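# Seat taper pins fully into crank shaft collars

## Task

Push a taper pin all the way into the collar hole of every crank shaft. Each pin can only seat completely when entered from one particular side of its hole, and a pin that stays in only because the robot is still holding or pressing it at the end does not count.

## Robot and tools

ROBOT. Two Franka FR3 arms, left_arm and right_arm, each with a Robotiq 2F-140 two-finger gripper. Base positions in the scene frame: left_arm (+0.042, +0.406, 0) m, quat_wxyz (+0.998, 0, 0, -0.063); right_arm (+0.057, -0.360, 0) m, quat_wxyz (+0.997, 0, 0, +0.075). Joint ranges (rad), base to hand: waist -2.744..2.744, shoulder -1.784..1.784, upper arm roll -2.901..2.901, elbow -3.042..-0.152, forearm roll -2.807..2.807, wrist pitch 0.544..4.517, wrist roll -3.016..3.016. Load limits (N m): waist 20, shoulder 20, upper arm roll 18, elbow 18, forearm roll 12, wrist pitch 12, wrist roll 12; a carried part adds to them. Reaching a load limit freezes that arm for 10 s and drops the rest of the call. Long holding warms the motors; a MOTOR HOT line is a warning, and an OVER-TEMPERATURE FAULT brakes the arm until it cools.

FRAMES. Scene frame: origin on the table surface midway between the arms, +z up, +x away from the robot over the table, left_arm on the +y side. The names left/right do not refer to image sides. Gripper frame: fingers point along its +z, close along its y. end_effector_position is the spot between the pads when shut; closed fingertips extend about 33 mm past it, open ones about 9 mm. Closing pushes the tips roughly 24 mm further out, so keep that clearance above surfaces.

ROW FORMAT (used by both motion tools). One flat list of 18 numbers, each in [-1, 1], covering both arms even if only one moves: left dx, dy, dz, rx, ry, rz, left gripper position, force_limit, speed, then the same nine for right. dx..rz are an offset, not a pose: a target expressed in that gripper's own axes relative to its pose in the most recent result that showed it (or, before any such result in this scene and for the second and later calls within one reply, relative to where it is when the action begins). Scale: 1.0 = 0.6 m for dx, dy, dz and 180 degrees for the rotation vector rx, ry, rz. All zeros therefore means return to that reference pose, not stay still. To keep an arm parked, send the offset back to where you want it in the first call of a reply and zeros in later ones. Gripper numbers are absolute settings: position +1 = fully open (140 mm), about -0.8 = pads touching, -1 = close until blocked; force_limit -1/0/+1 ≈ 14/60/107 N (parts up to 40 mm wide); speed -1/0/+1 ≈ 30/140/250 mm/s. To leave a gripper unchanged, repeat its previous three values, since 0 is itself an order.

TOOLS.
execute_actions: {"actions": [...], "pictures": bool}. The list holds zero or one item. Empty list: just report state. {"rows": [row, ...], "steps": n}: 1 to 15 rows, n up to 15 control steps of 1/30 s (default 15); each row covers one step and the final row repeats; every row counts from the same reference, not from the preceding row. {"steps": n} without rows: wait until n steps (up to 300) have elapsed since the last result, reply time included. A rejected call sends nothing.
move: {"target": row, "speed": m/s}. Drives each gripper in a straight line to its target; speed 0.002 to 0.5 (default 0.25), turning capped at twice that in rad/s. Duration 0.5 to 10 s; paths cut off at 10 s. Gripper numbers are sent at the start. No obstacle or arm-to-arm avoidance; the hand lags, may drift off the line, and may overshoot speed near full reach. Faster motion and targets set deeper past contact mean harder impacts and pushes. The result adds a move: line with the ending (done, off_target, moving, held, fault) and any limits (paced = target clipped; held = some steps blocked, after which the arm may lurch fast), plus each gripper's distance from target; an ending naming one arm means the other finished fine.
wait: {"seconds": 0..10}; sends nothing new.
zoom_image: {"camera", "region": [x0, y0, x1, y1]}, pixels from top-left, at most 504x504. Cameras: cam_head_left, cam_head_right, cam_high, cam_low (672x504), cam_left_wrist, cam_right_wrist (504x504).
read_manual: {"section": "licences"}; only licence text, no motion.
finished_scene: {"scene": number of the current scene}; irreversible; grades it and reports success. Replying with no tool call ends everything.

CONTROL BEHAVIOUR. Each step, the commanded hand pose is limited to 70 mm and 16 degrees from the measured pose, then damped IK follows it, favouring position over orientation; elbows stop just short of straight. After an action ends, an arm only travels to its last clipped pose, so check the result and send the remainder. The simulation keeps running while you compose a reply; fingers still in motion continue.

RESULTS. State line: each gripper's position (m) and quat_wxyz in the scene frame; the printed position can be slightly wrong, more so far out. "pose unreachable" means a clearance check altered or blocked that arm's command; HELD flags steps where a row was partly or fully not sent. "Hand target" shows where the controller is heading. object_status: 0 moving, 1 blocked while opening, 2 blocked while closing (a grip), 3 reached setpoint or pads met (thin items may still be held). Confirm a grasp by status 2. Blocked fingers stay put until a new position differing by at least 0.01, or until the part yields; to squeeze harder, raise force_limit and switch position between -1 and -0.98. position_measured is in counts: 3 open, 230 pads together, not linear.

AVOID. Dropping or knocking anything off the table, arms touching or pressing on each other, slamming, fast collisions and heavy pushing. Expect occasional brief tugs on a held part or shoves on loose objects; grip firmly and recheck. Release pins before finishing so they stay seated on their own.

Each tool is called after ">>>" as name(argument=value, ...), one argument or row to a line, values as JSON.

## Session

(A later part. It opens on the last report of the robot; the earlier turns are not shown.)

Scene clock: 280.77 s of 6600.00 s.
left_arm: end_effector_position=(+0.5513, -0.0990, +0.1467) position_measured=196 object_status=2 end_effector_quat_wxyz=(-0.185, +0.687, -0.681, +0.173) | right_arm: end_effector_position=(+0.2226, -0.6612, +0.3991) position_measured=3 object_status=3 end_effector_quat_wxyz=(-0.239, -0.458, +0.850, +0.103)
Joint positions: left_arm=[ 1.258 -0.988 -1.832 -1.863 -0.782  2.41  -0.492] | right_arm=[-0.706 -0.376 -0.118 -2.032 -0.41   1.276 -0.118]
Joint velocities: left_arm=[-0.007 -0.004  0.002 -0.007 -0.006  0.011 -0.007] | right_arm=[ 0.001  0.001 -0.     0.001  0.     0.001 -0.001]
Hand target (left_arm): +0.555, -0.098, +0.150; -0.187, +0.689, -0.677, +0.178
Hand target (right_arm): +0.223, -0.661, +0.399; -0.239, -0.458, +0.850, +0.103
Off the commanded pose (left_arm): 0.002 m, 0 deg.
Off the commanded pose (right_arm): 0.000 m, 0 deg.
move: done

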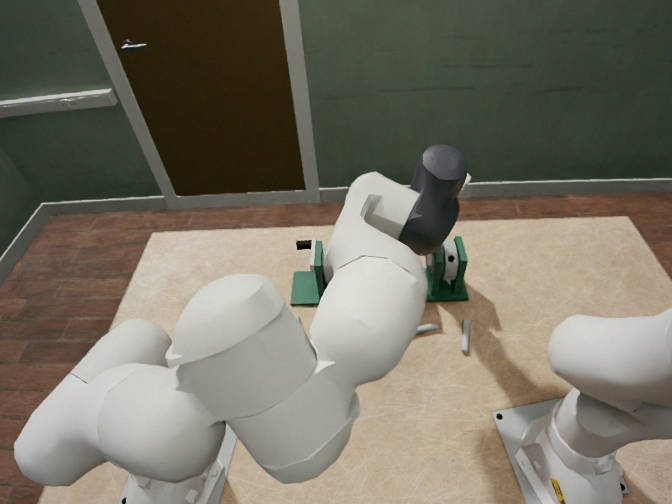

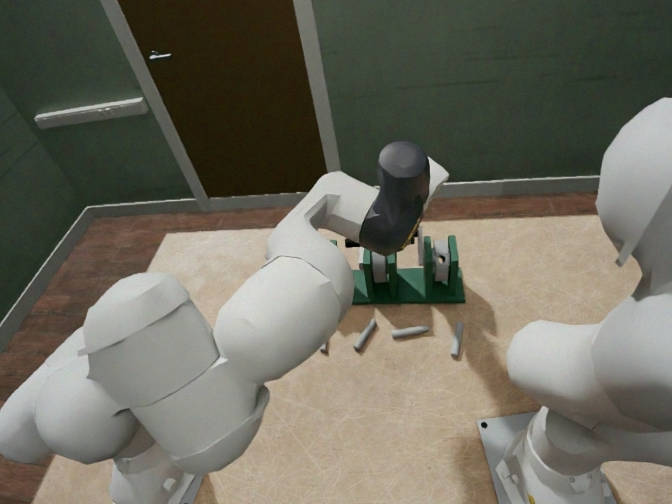

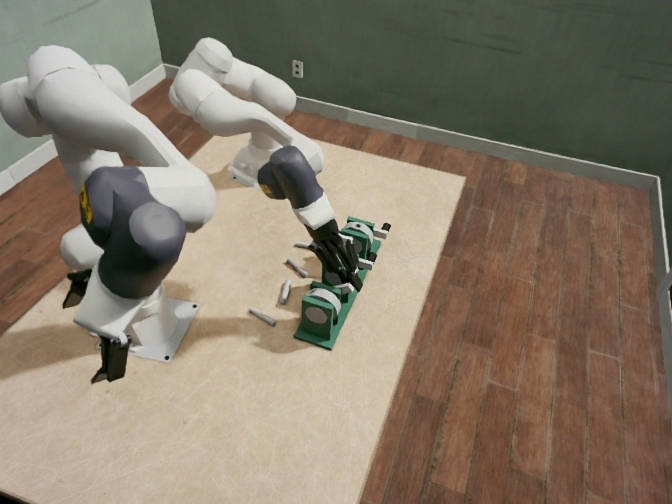

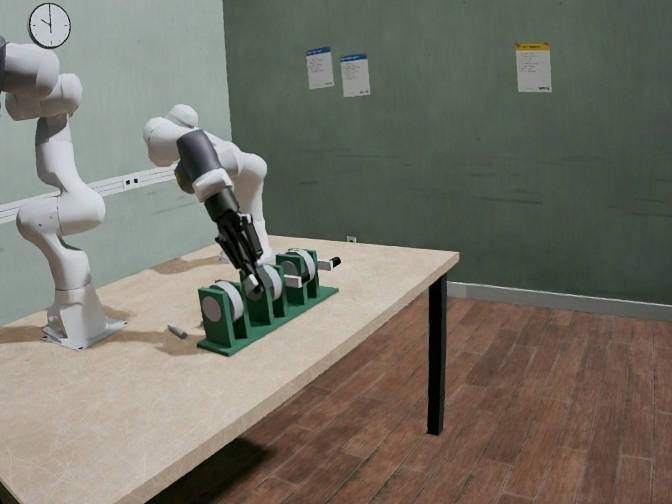

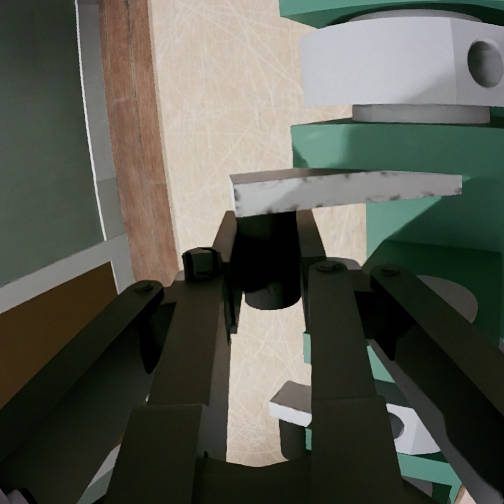

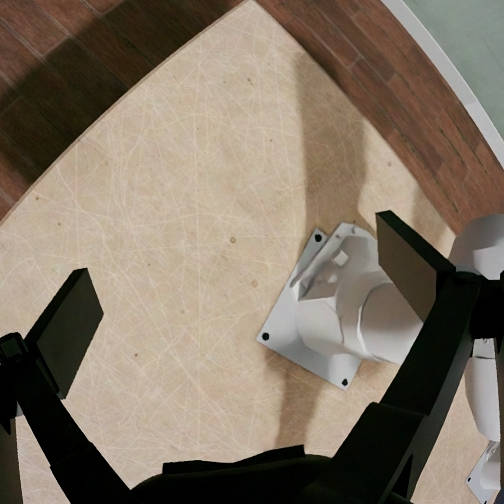

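>>> move(
  target=[0,0,0,-0.15,0,0,-0.4,0,0.5, 0,0,0,0,0,0,1,0,0],
  speed=0.15,
)

>>> move(
  target=[0,0.1,-0.053,0,0,0,-0.45,0,0.5, 0,0,0,0,0,0,1,0,0],
  speed=0.06,
)

>>> zoom_image(
  camera="cam_low",
  region=[190, 230, 330, 340],
)

Scene clock: 293.03 s of 6600.00 s.
left_arm: end_effector_position=(+0.5497, -0.1001, +0.1435) position_measured=179 object_status=3 end_effector_quat_wxyz=(-0.020, +0.712, -0.702, +0.008) | right_arm: end_effector_position=(+0.2226, -0.6612, +0.3991) position_measured=3 object_status=3 end_effector_quat_wxyz=(-0.239, -0.458, +0.850, +0.103)
Joint positions: left_arm=[ 1.749 -0.883 -2.08  -1.396 -0.741  1.862 -0.443] | right_arm=[-0.706 -0.376 -0.118 -2.032 -0.41   1.276 -0.118]
Joint velocities: left_arm=[-0.001 -0.002  0.     0.001 -0.    -0.009  0.001] | right_arm=[ 0.     0.002  0.    -0.    -0.001 -0.    -0.   ]
Hand target (left_arm): +0.550, -0.098, +0.142; -0.021, +0.711, -0.703, +0.004
Hand target (right_arm): +0.223, -0.661, +0.399; -0.239, -0.458, +0.850, +0.103
Off the commanded pose (left_arm): 0.004 m, 0 deg.
Off the commanded pose (right_arm): 0.000 m, 0 deg.
After step 90, 7.00 s passed at rest.
move: off_target (left_arm)

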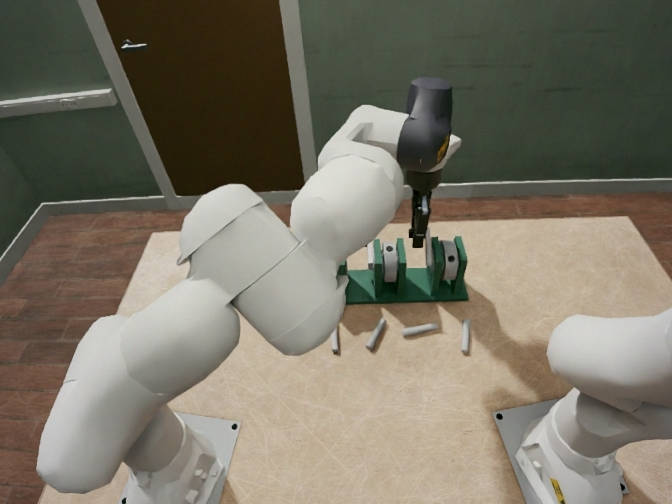

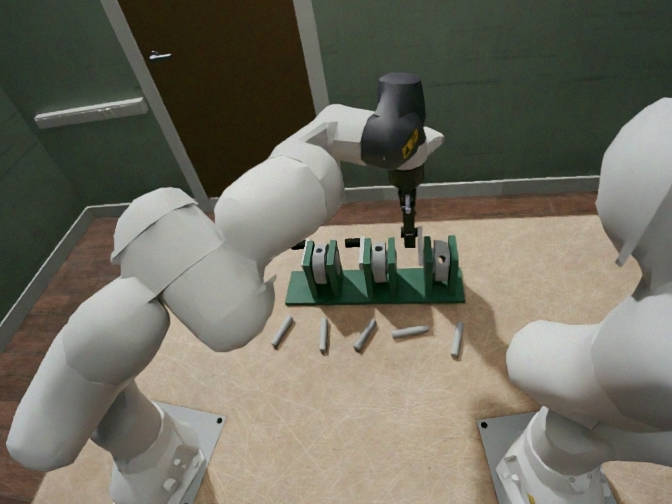

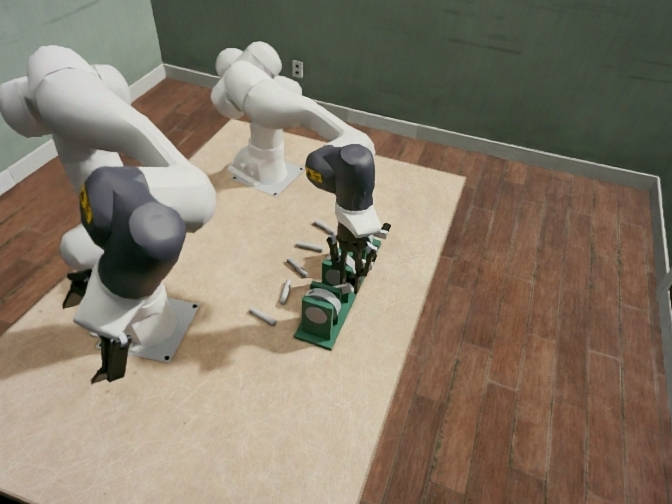

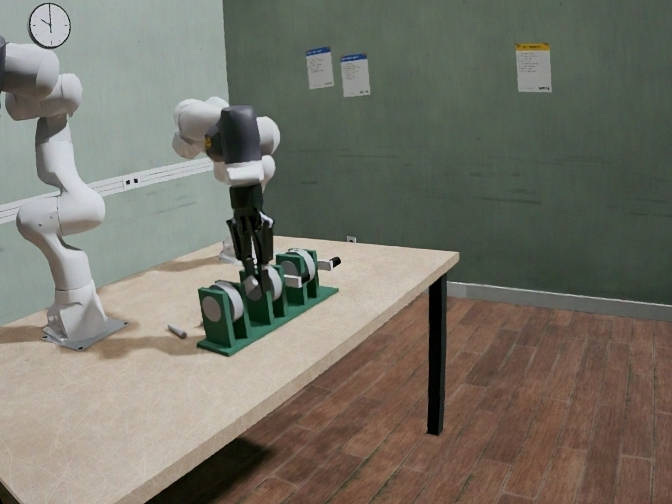

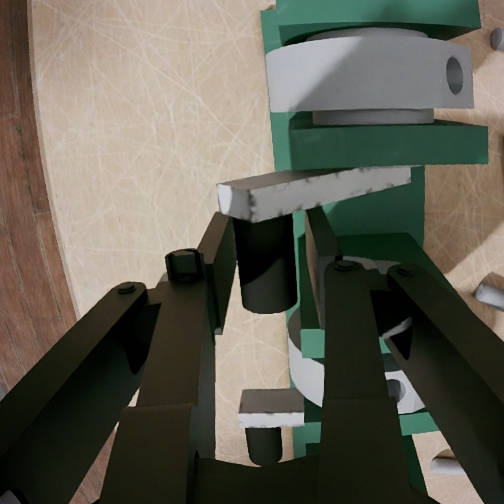

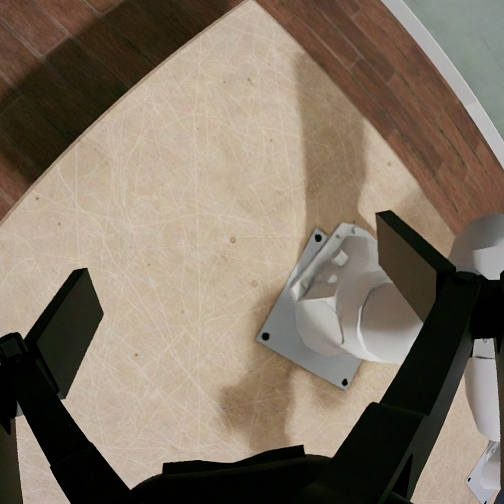

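Scene clock: 294.50 s of 6600.00 s.
left_arm: end_effector_position=(+0.4918, -0.1000, +0.1742) position_measured=186 object_status=3 end_effector_quat_wxyz=(-0.020, +0.711, -0.703, +0.011) | right_arm: end_effector_position=(+0.2226, -0.6612, +0.3991) position_measured=3 object_status=3 end_effector_quat_wxyz=(-0.239, -0.458, +0.850, +0.103)
Joint positions: left_arm=[ 1.53  -0.772 -1.969 -1.58  -0.701  1.884 -0.473] | right_arm=[-0.706 -0.376 -0.118 -2.032 -0.41   1.276 -0.118]
Joint velocities: left_arm=[-0.01   0.001  0.01  -0.002 -0.001 -0.001 -0.009] | right_arm=[-0.001  0.    -0.001 -0.001  0.001  0.    -0.   ]
Hand target (left_arm): +0.489, -0.100, +0.173; -0.019, +0.712, -0.702, +0.009
Hand target (right_arm): +0.223, -0.661, +0.399; -0.239, -0.458, +0.850, +0.103
Off the commanded pose (left_arm): 0.004 m, 0 deg.
Off the commanded pose (right_arm): 0.000 m, 0 deg.
move: off_target (left_arm)

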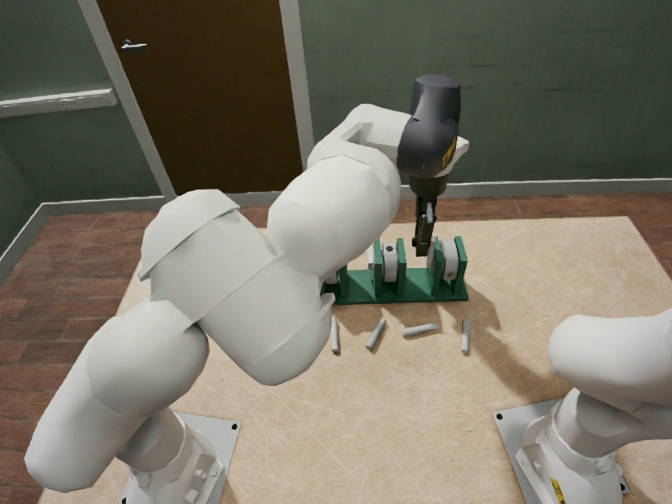

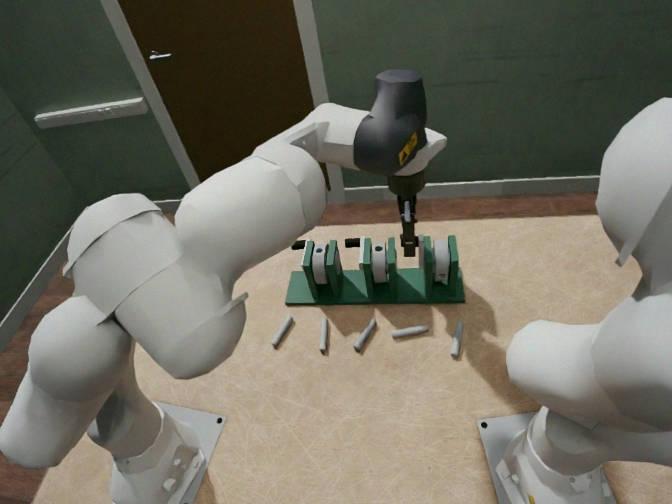

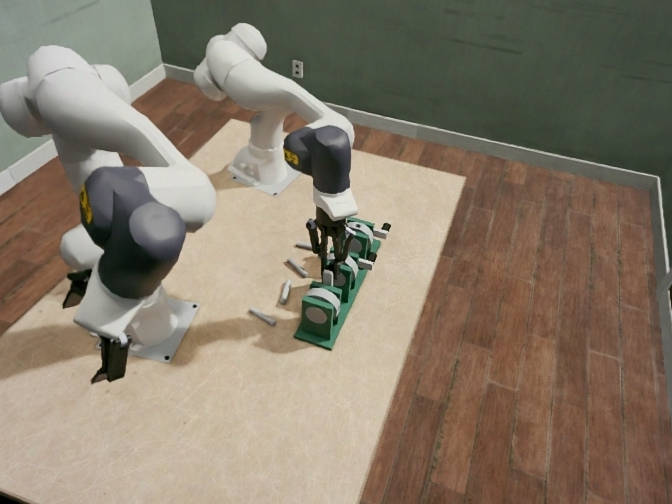

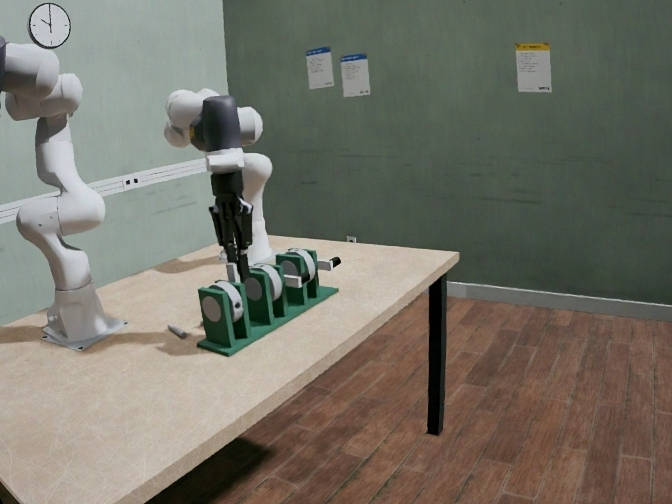

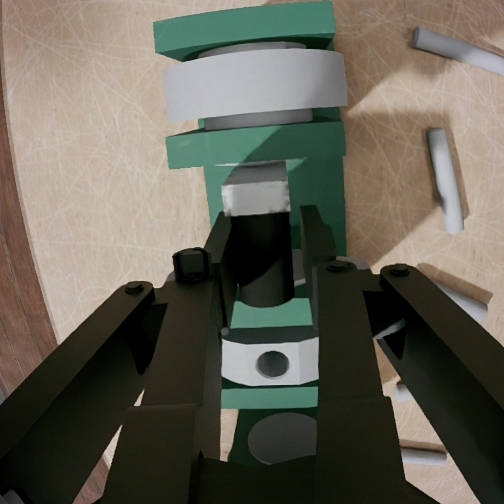

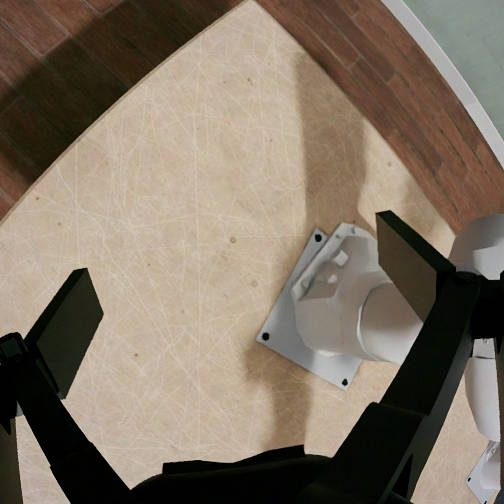

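Region (190, 230, 330, 340) of cam_low's 672x504 image, scaled by 3.600, with more detail than that image has; it fills the top 396 rows of this view, and the rest is white.

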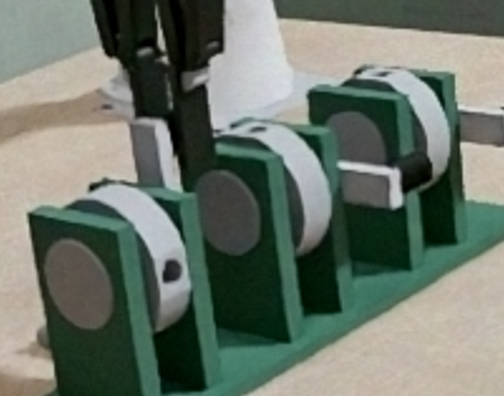

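>>> move(
  target=[0,0.109,0.055,0,0,0,-0.45,0,0.5, 0,0,0,0,0,0,1,0,0],
  speed=0.06,
)

>>> zoom_image(
  camera="cam_high",
  region=[270, 230, 390, 350],
)

Scene clock: 300.80 s of 6600.00 s.
left_arm: end_effector_position=(+0.4301, -0.0985, +0.1386) position_measured=186 object_status=3 end_effector_quat_wxyz=(-0.022, +0.708, -0.706, +0.009) | right_arm: end_effector_position=(+0.2226, -0.6612, +0.3991) position_measured=3 object_status=3 end_effector_quat_wxyz=(-0.239, -0.458, +0.850, +0.103)
Joint positions: left_arm=[ 1.324 -0.737 -1.918 -1.796 -0.716  2.001 -0.495] | right_arm=[-0.706 -0.376 -0.118 -2.032 -0.41   1.276 -0.118]
Joint velocities: left_arm=[-0.006 -0.     0.004 -0.006 -0.006  0.008 -0.01 ] | right_arm=[ 0.002 -0.    -0.001 -0.     0.    -0.     0.002]
Hand target (left_arm): +0.429, -0.100, +0.139; -0.020, +0.710, -0.704, +0.012
Hand target (right_arm): +0.223, -0.661, +0.399; -0.239, -0.458, +0.850, +0.103
Off the commanded pose (left_arm): 0.003 m, 1 deg.
Off the commanded pose (right_arm): 0.000 m, 0 deg.
After step 90, 1.77 s passed at rest.
move: done

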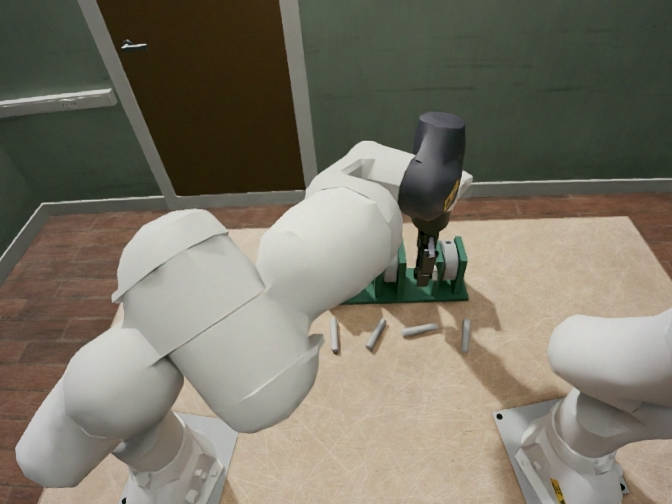

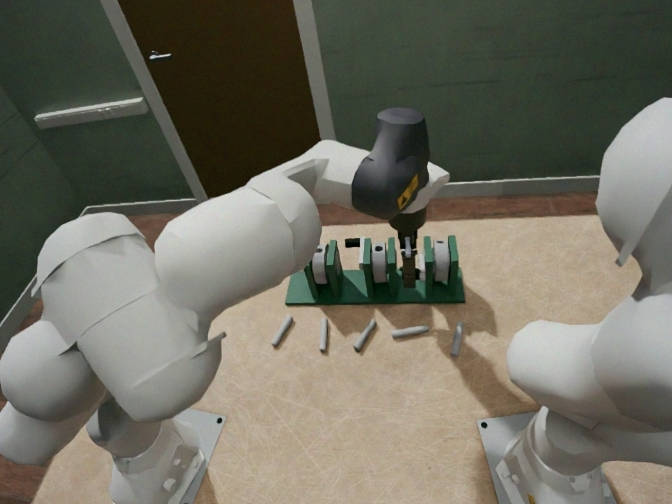

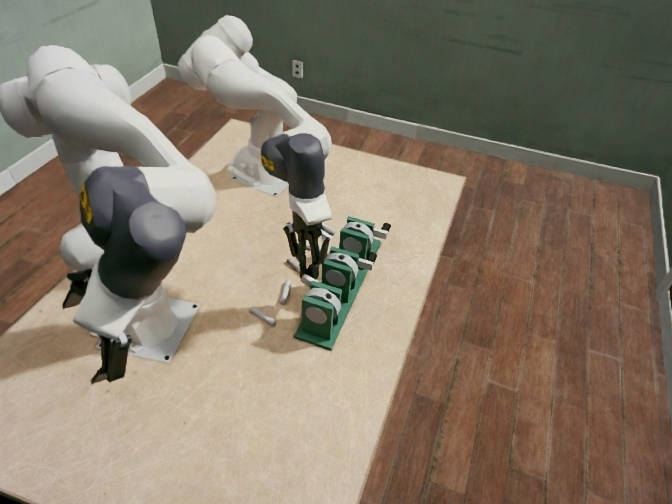

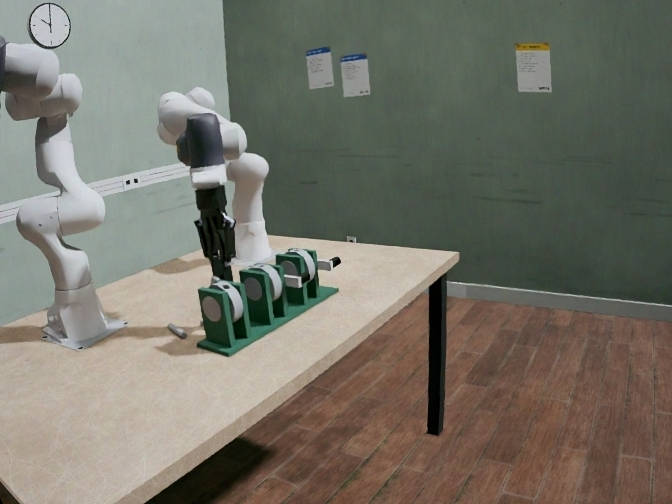

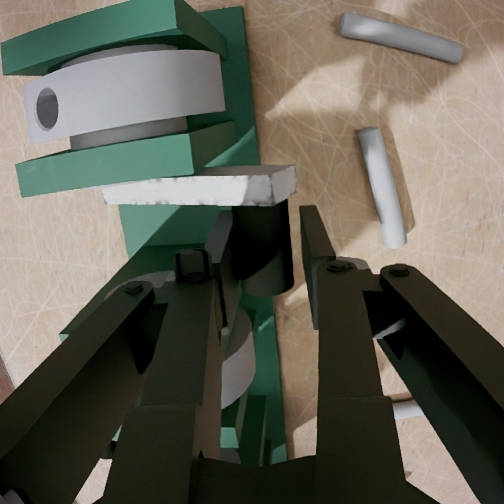

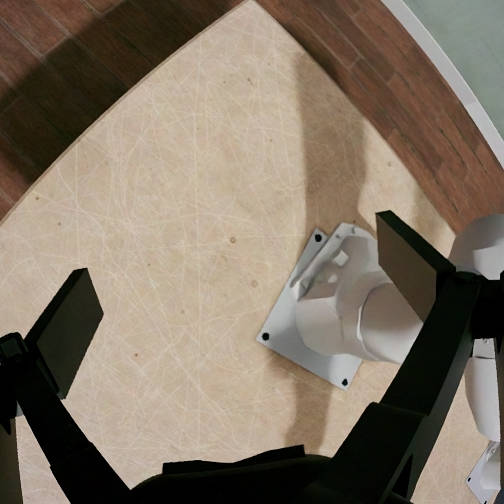

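Region (270, 230, 390, 350) of cam_high's 672x504 image, scaled by 4.200, with more detail than that image has.

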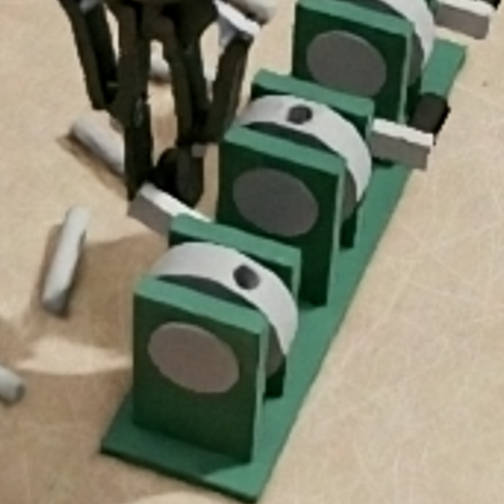

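>>> move(
  target=[0,-0.002,-0.066,0,0,0,-0.45,0,0.5, 0,0,0,0,0,0,1,0,0],
  speed=0.08,
)

>>> execute_actions(
  actions=[
    {"rows": [[0,0,0,0,0,0,-0.85,0,0.5, 0,0,0,0,0,0,1,0,0]], "steps": 9},
  ],
  pictures=false,
)

>>> move(
  target=[0,0.006,0.056,0,0,0,-0.85,0,0.5, 0,0,0,0,0,0,1,0,0],
  speed=0.02,
)

>>> zoom_image(
  camera="cam_high",
  region=[270, 230, 390, 350],
)

>>> zoom_image(
  camera="cam_head_right",
  region=[350, 220, 470, 310],
)

Scene clock: 314.57 s of 6600.00 s.
left_arm: end_effector_position=(+0.4313, -0.0982, +0.1772) position_measured=186 object_status=3 end_effector_quat_wxyz=(-0.021, +0.707, -0.706, +0.011) | right_arm: end_effector_position=(+0.2226, -0.6612, +0.3991) position_measured=3 object_status=3 end_effector_quat_wxyz=(-0.239, -0.458, +0.850, +0.103)
Joint positions: left_arm=[ 1.299 -0.703 -1.863 -1.76  -0.677  1.937 -0.511] | right_arm=[-0.706 -0.376 -0.118 -2.032 -0.41   1.276 -0.118]
Joint velocities: left_arm=[ 0.     0.001  0.002  0.002  0.001 -0.013 -0.007] | right_arm=[-0.    -0.    -0.001  0.001  0.002 -0.    -0.001]
Hand target (left_arm): +0.429, -0.098, +0.178; -0.022, +0.708, -0.706, +0.009
Hand target (right_arm): +0.223, -0.661, +0.399; -0.239, -0.458, +0.850, +0.103
Off the commanded pose (left_arm): 0.002 m, 0 deg.
Off the commanded pose (right_arm): 0.000 m, 0 deg.
After step 90, 9.80 s passed at rest.
move: done

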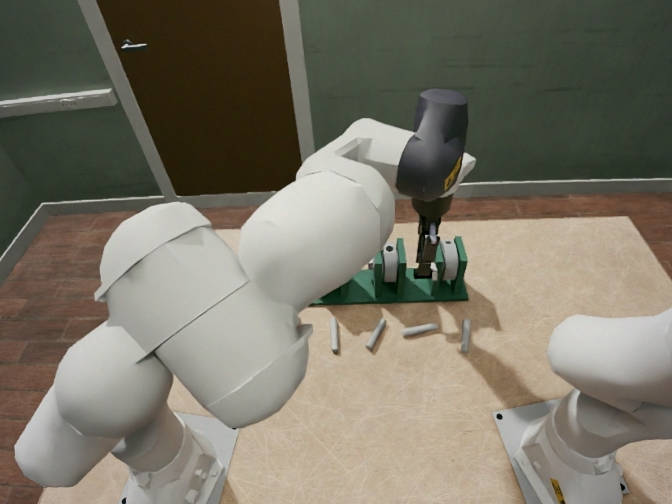

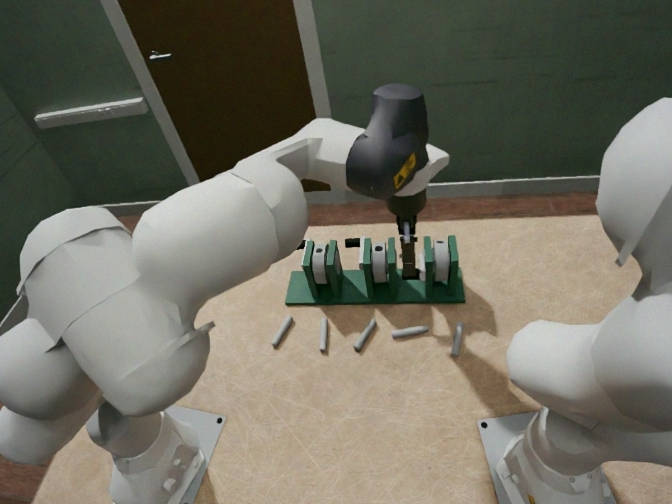

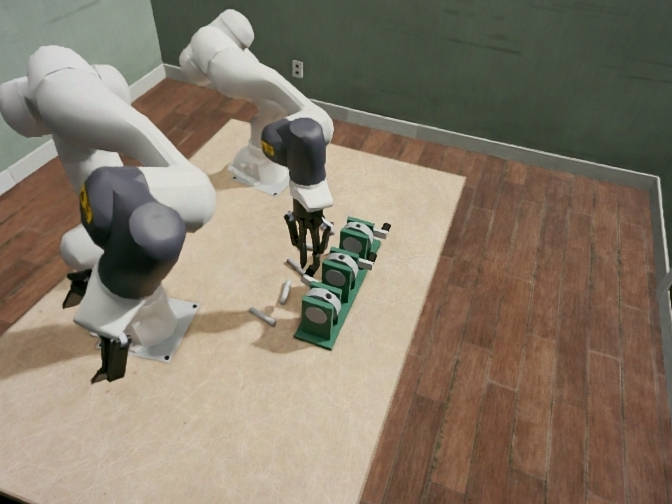

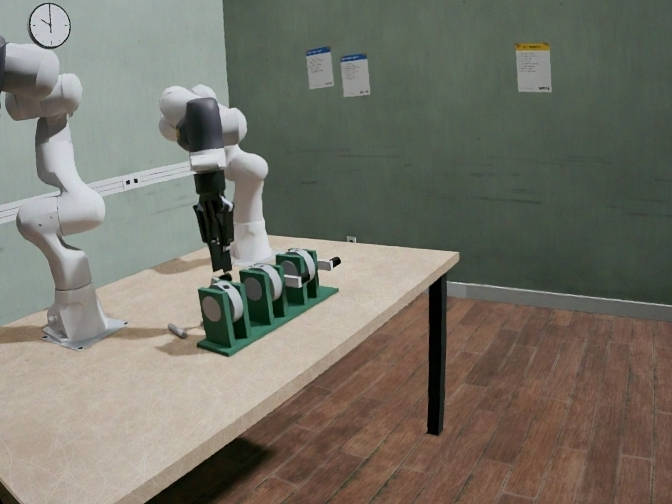

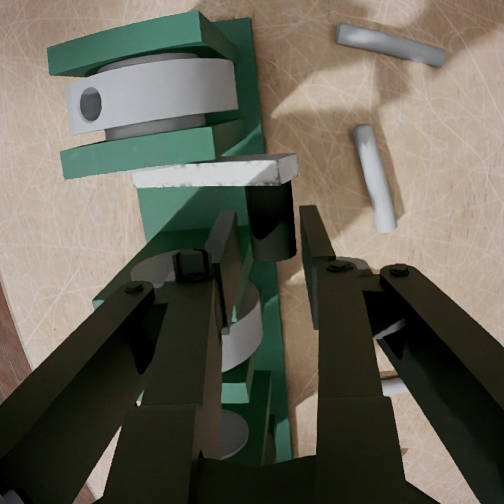

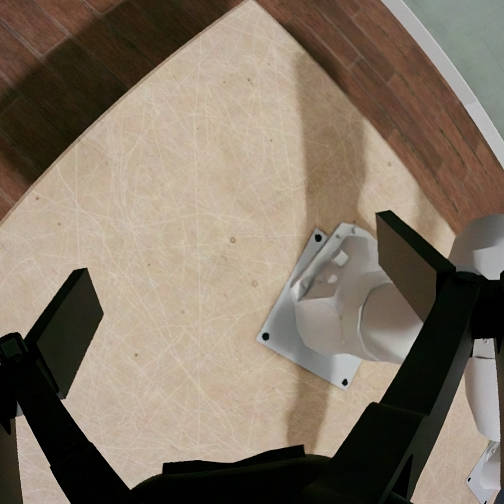

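Scene clock: 314.87 s of 6600.00 s.
left_arm: end_effector_position=(+0.4313, -0.0982, +0.1772) position_measured=233 object_status=0 end_effector_quat_wxyz=(-0.021, +0.707, -0.706, +0.011) | right_arm: end_effector_position=(+0.2226, -0.6612, +0.3991) position_measured=3 object_status=3 end_effector_quat_wxyz=(-0.239, -0.458, +0.850, +0.103)
Joint positions: left_arm=[ 1.299 -0.703 -1.863 -1.76  -0.677  1.937 -0.511] | right_arm=[-0.706 -0.376 -0.118 -2.032 -0.41   1.276 -0.118]
Joint velocities: left_arm=[-0.    -0.    -0.001  0.001  0.    -0.001  0.001] | right_arm=[-0.001  0.     0.001 -0.001 -0.001  0.001  0.001]
Hand target (left_arm): +0.431, -0.098, +0.177; -0.021, +0.707, -0.706, +0.011
Hand target (right_arm): +0.223, -0.661, +0.399; -0.239, -0.458, +0.850, +0.103
Off the commanded pose (left_arm): 0.000 m, 0 deg.
Off the commanded pose (right_arm): 0.000 m, 0 deg.
Steps of this call (steps 1 to 9: all 9 steps of this action). Readings (end_effector_position | what the end effector reports):
1: left_arm (+0.4313, -0.0982, +0.1772) | right_arm (+0.2226, -0.6612, +0.3991) | left_arm position_measured=186 object_status=0 | right_arm position_measured=3 object_status=3
2: left_arm (+0.4313, -0.0982, +0.1772) | right_arm (+0.2226, -0.6612, +0.3991) | left_arm position_measured=194 object_status=0 | right_arm position_measured=3 object_status=3
4: left_arm (+0.4313, -0.0982, +0.1772) | right_arm (+0.2226, -0.6612, +0.3991) | left_arm position_measured=215 object_status=0 | right_arm position_measured=3 object_status=3
8: left_arm (+0.4313, -0.0982, +0.1772) | right_arm (+0.2226, -0.6612, +0.3991) | left_arm position_measured=233 object_status=0 | right_arm position_measured=3 object_status=3
9: the state above

Scene clock: 317.03 s of 6600.00 s.
left_arm: end_effector_position=(+0.4277, -0.0987, +0.1452) position_measured=233 object_status=3 end_effector_quat_wxyz=(-0.022, +0.707, -0.706, +0.010) | right_arm: end_effector_position=(+0.2226, -0.6612, +0.3991) position_measured=3 object_status=3 end_effector_quat_wxyz=(-0.239, -0.458, +0.850, +0.103)
Joint positions: left_arm=[ 1.314 -0.721 -1.913 -1.798 -0.7    1.996 -0.504] | right_arm=[-0.706 -0.376 -0.118 -2.032 -0.41   1.276 -0.118]
Joint velocities: left_arm=[ 0.004 -0.    -0.004 -0.002  0.001  0.012  0.002] | right_arm=[ 0.     0.001 -0.001  0.001  0.     0.    -0.   ]
Hand target (left_arm): +0.429, -0.098, +0.144; -0.021, +0.707, -0.707, +0.011
Hand target (right_arm): +0.223, -0.661, +0.399; -0.239, -0.458, +0.850, +0.103
Off the commanded pose (left_arm): 0.003 m, 0 deg.
Off the commanded pose (right_arm): 0.000 m, 0 deg.
move: done

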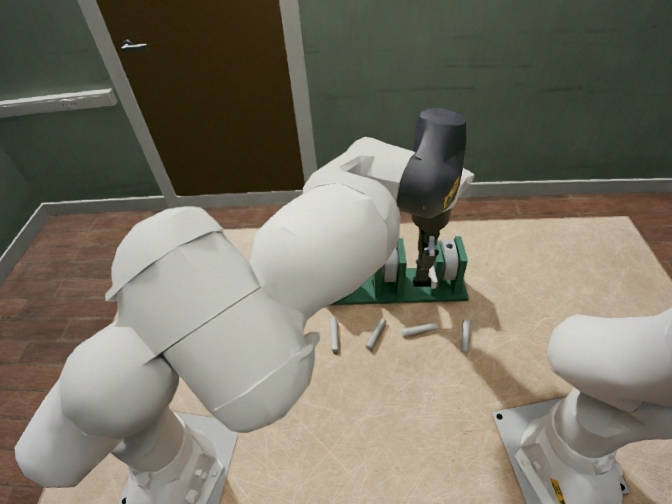

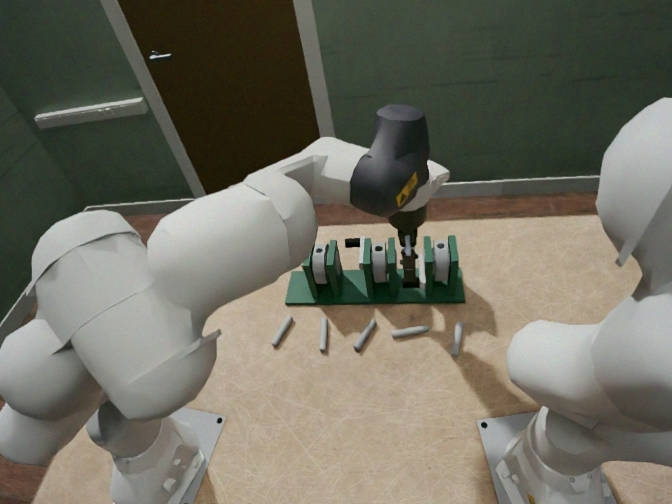

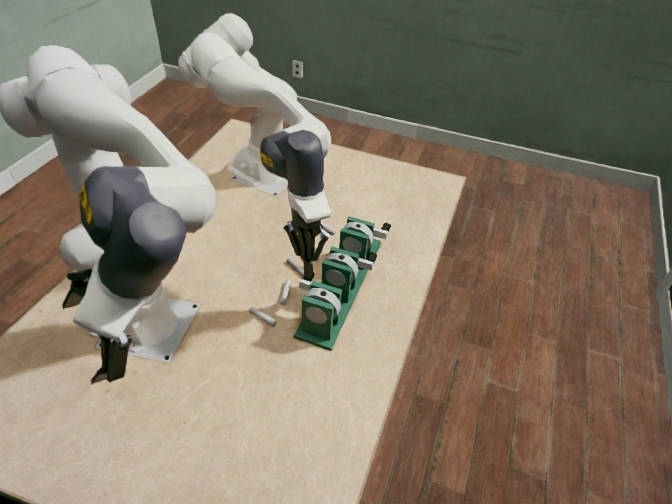

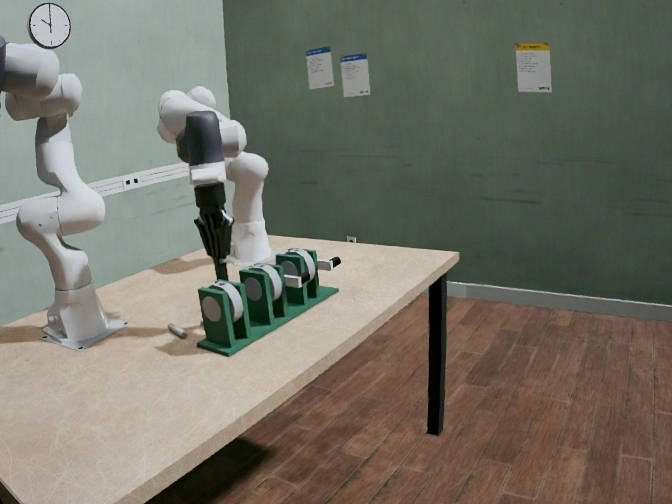

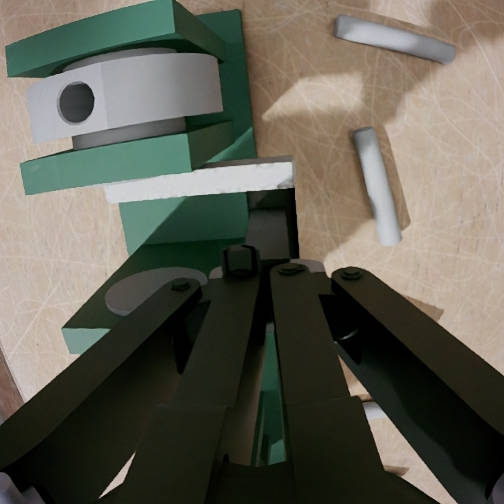

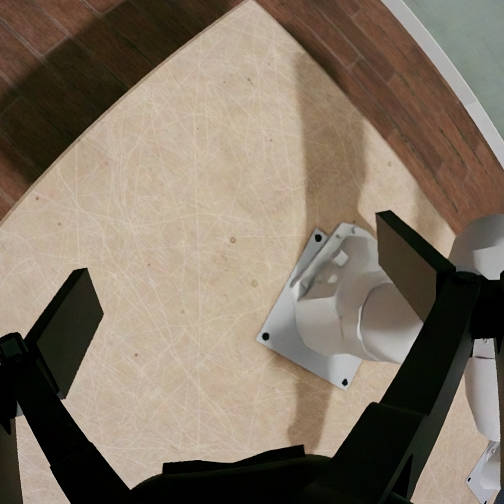

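Region (270, 230, 390, 350) of cam_high's 672x504 image, scaled by 4.200, with more detail than that image has.

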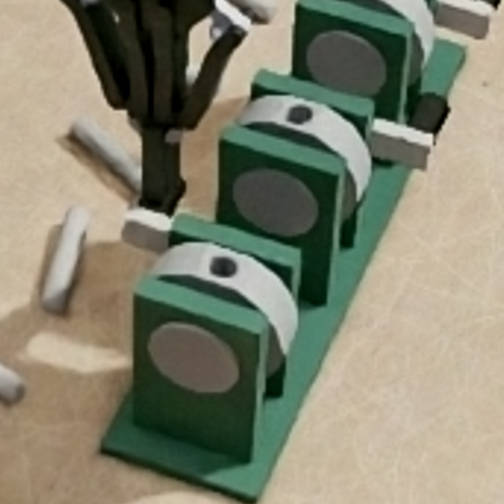

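Region (350, 220, 470, 310) of cam_head_right's 672x504 image, scaled by 4.200, with more detail than that image has; it fills the top 378 rows of this view, and the rest is white.

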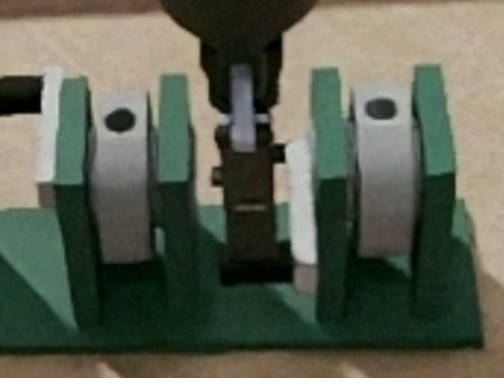

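>>> move(
  target=[0,0,0.012,0,0,0,-0.85,0,0.5, 0,0,0,0,0,0,1,0,0],
  speed=0.01,
)

>>> zoom_image(
  camera="cam_high",
  region=[270, 230, 390, 350],
)

>>> zoom_image(
  camera="cam_head_right",
  region=[350, 220, 470, 310],
)

Scene clock: 322.97 s of 6600.00 s.
left_arm: end_effector_position=(+0.4266, -0.0993, +0.1399) position_measured=233 object_status=3 end_effector_quat_wxyz=(-0.022, +0.707, -0.707, +0.009) | right_arm: end_effector_position=(+0.2226, -0.6612, +0.3991) position_measured=3 object_status=3 end_effector_quat_wxyz=(-0.239, -0.458, +0.850, +0.103)
Joint positions: left_arm=[ 1.319 -0.724 -1.924 -1.801 -0.702  2.005 -0.503] | right_arm=[-0.706 -0.376 -0.118 -2.032 -0.41   1.276 -0.118]
Joint velocities: left_arm=[ 0.003 -0.    -0.005 -0.002  0.001  0.003 -0.   ] | right_arm=[-0.002 -0.    -0.001 -0.001 -0.002  0.001 -0.   ]
Hand target (left_arm): +0.428, -0.099, +0.138; -0.022, +0.707, -0.706, +0.010
Hand target (right_arm): +0.223, -0.661, +0.399; -0.239, -0.458, +0.850, +0.103
Off the commanded pose (left_arm): 0.002 m, 0 deg.
Off the commanded pose (right_arm): 0.000 m, 0 deg.
After step 90, 2.00 s passed at rest.
move: done

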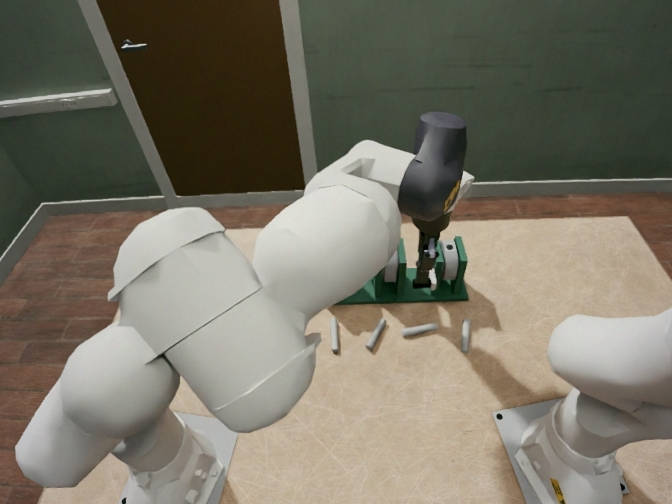

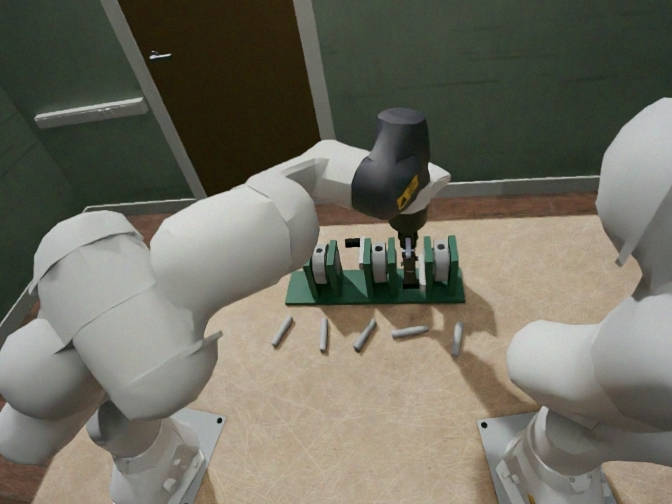

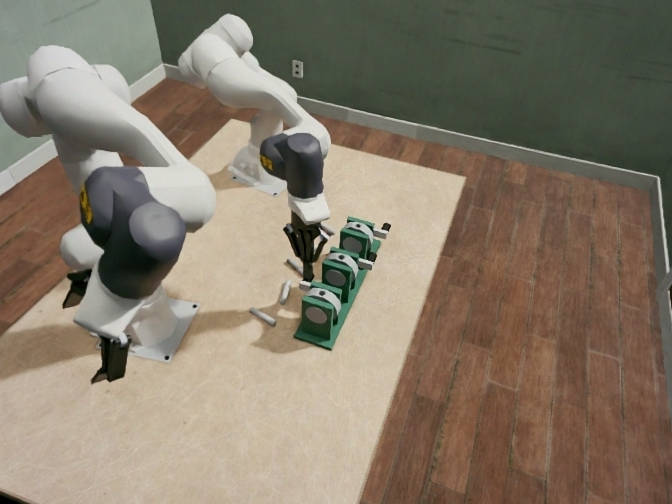

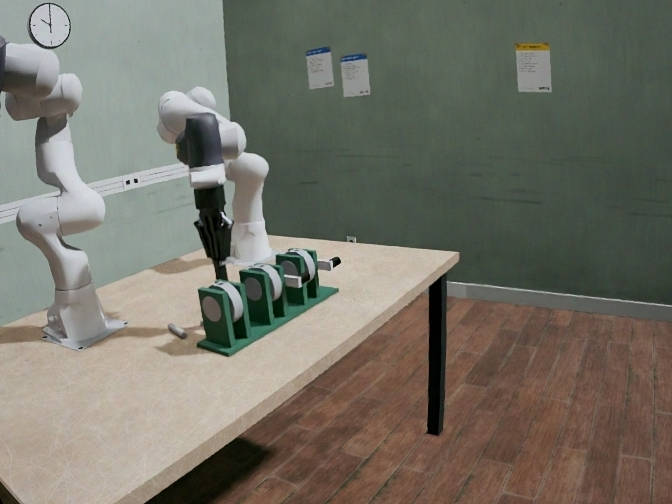

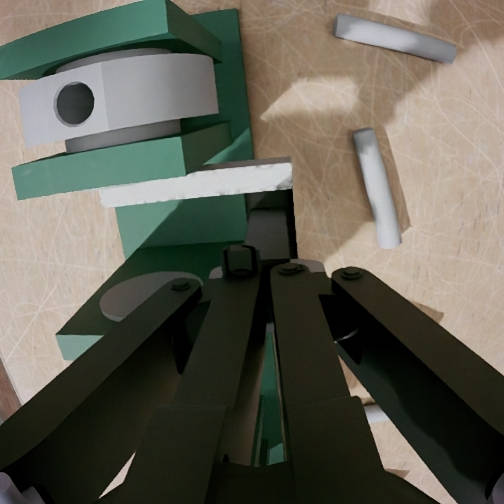

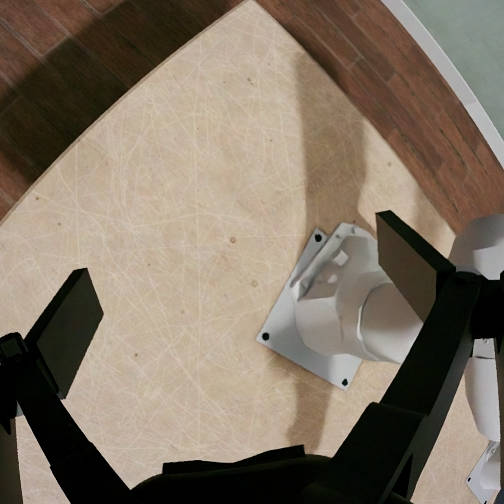

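Region (270, 230, 390, 350) of cam_high's 672x504 image, scaled by 4.200, with more detail than that image has.

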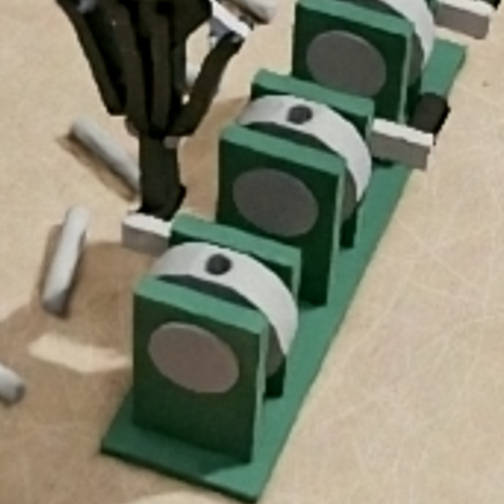

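Region (350, 220, 470, 310) of cam_head_right's 672x504 image, scaled by 4.200, with more detail than that image has; it fills the top 378 rows of this view, and the rest is white.

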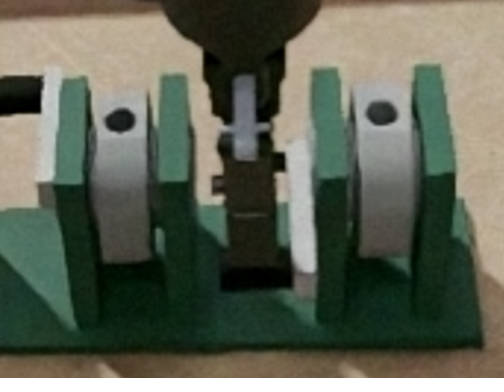

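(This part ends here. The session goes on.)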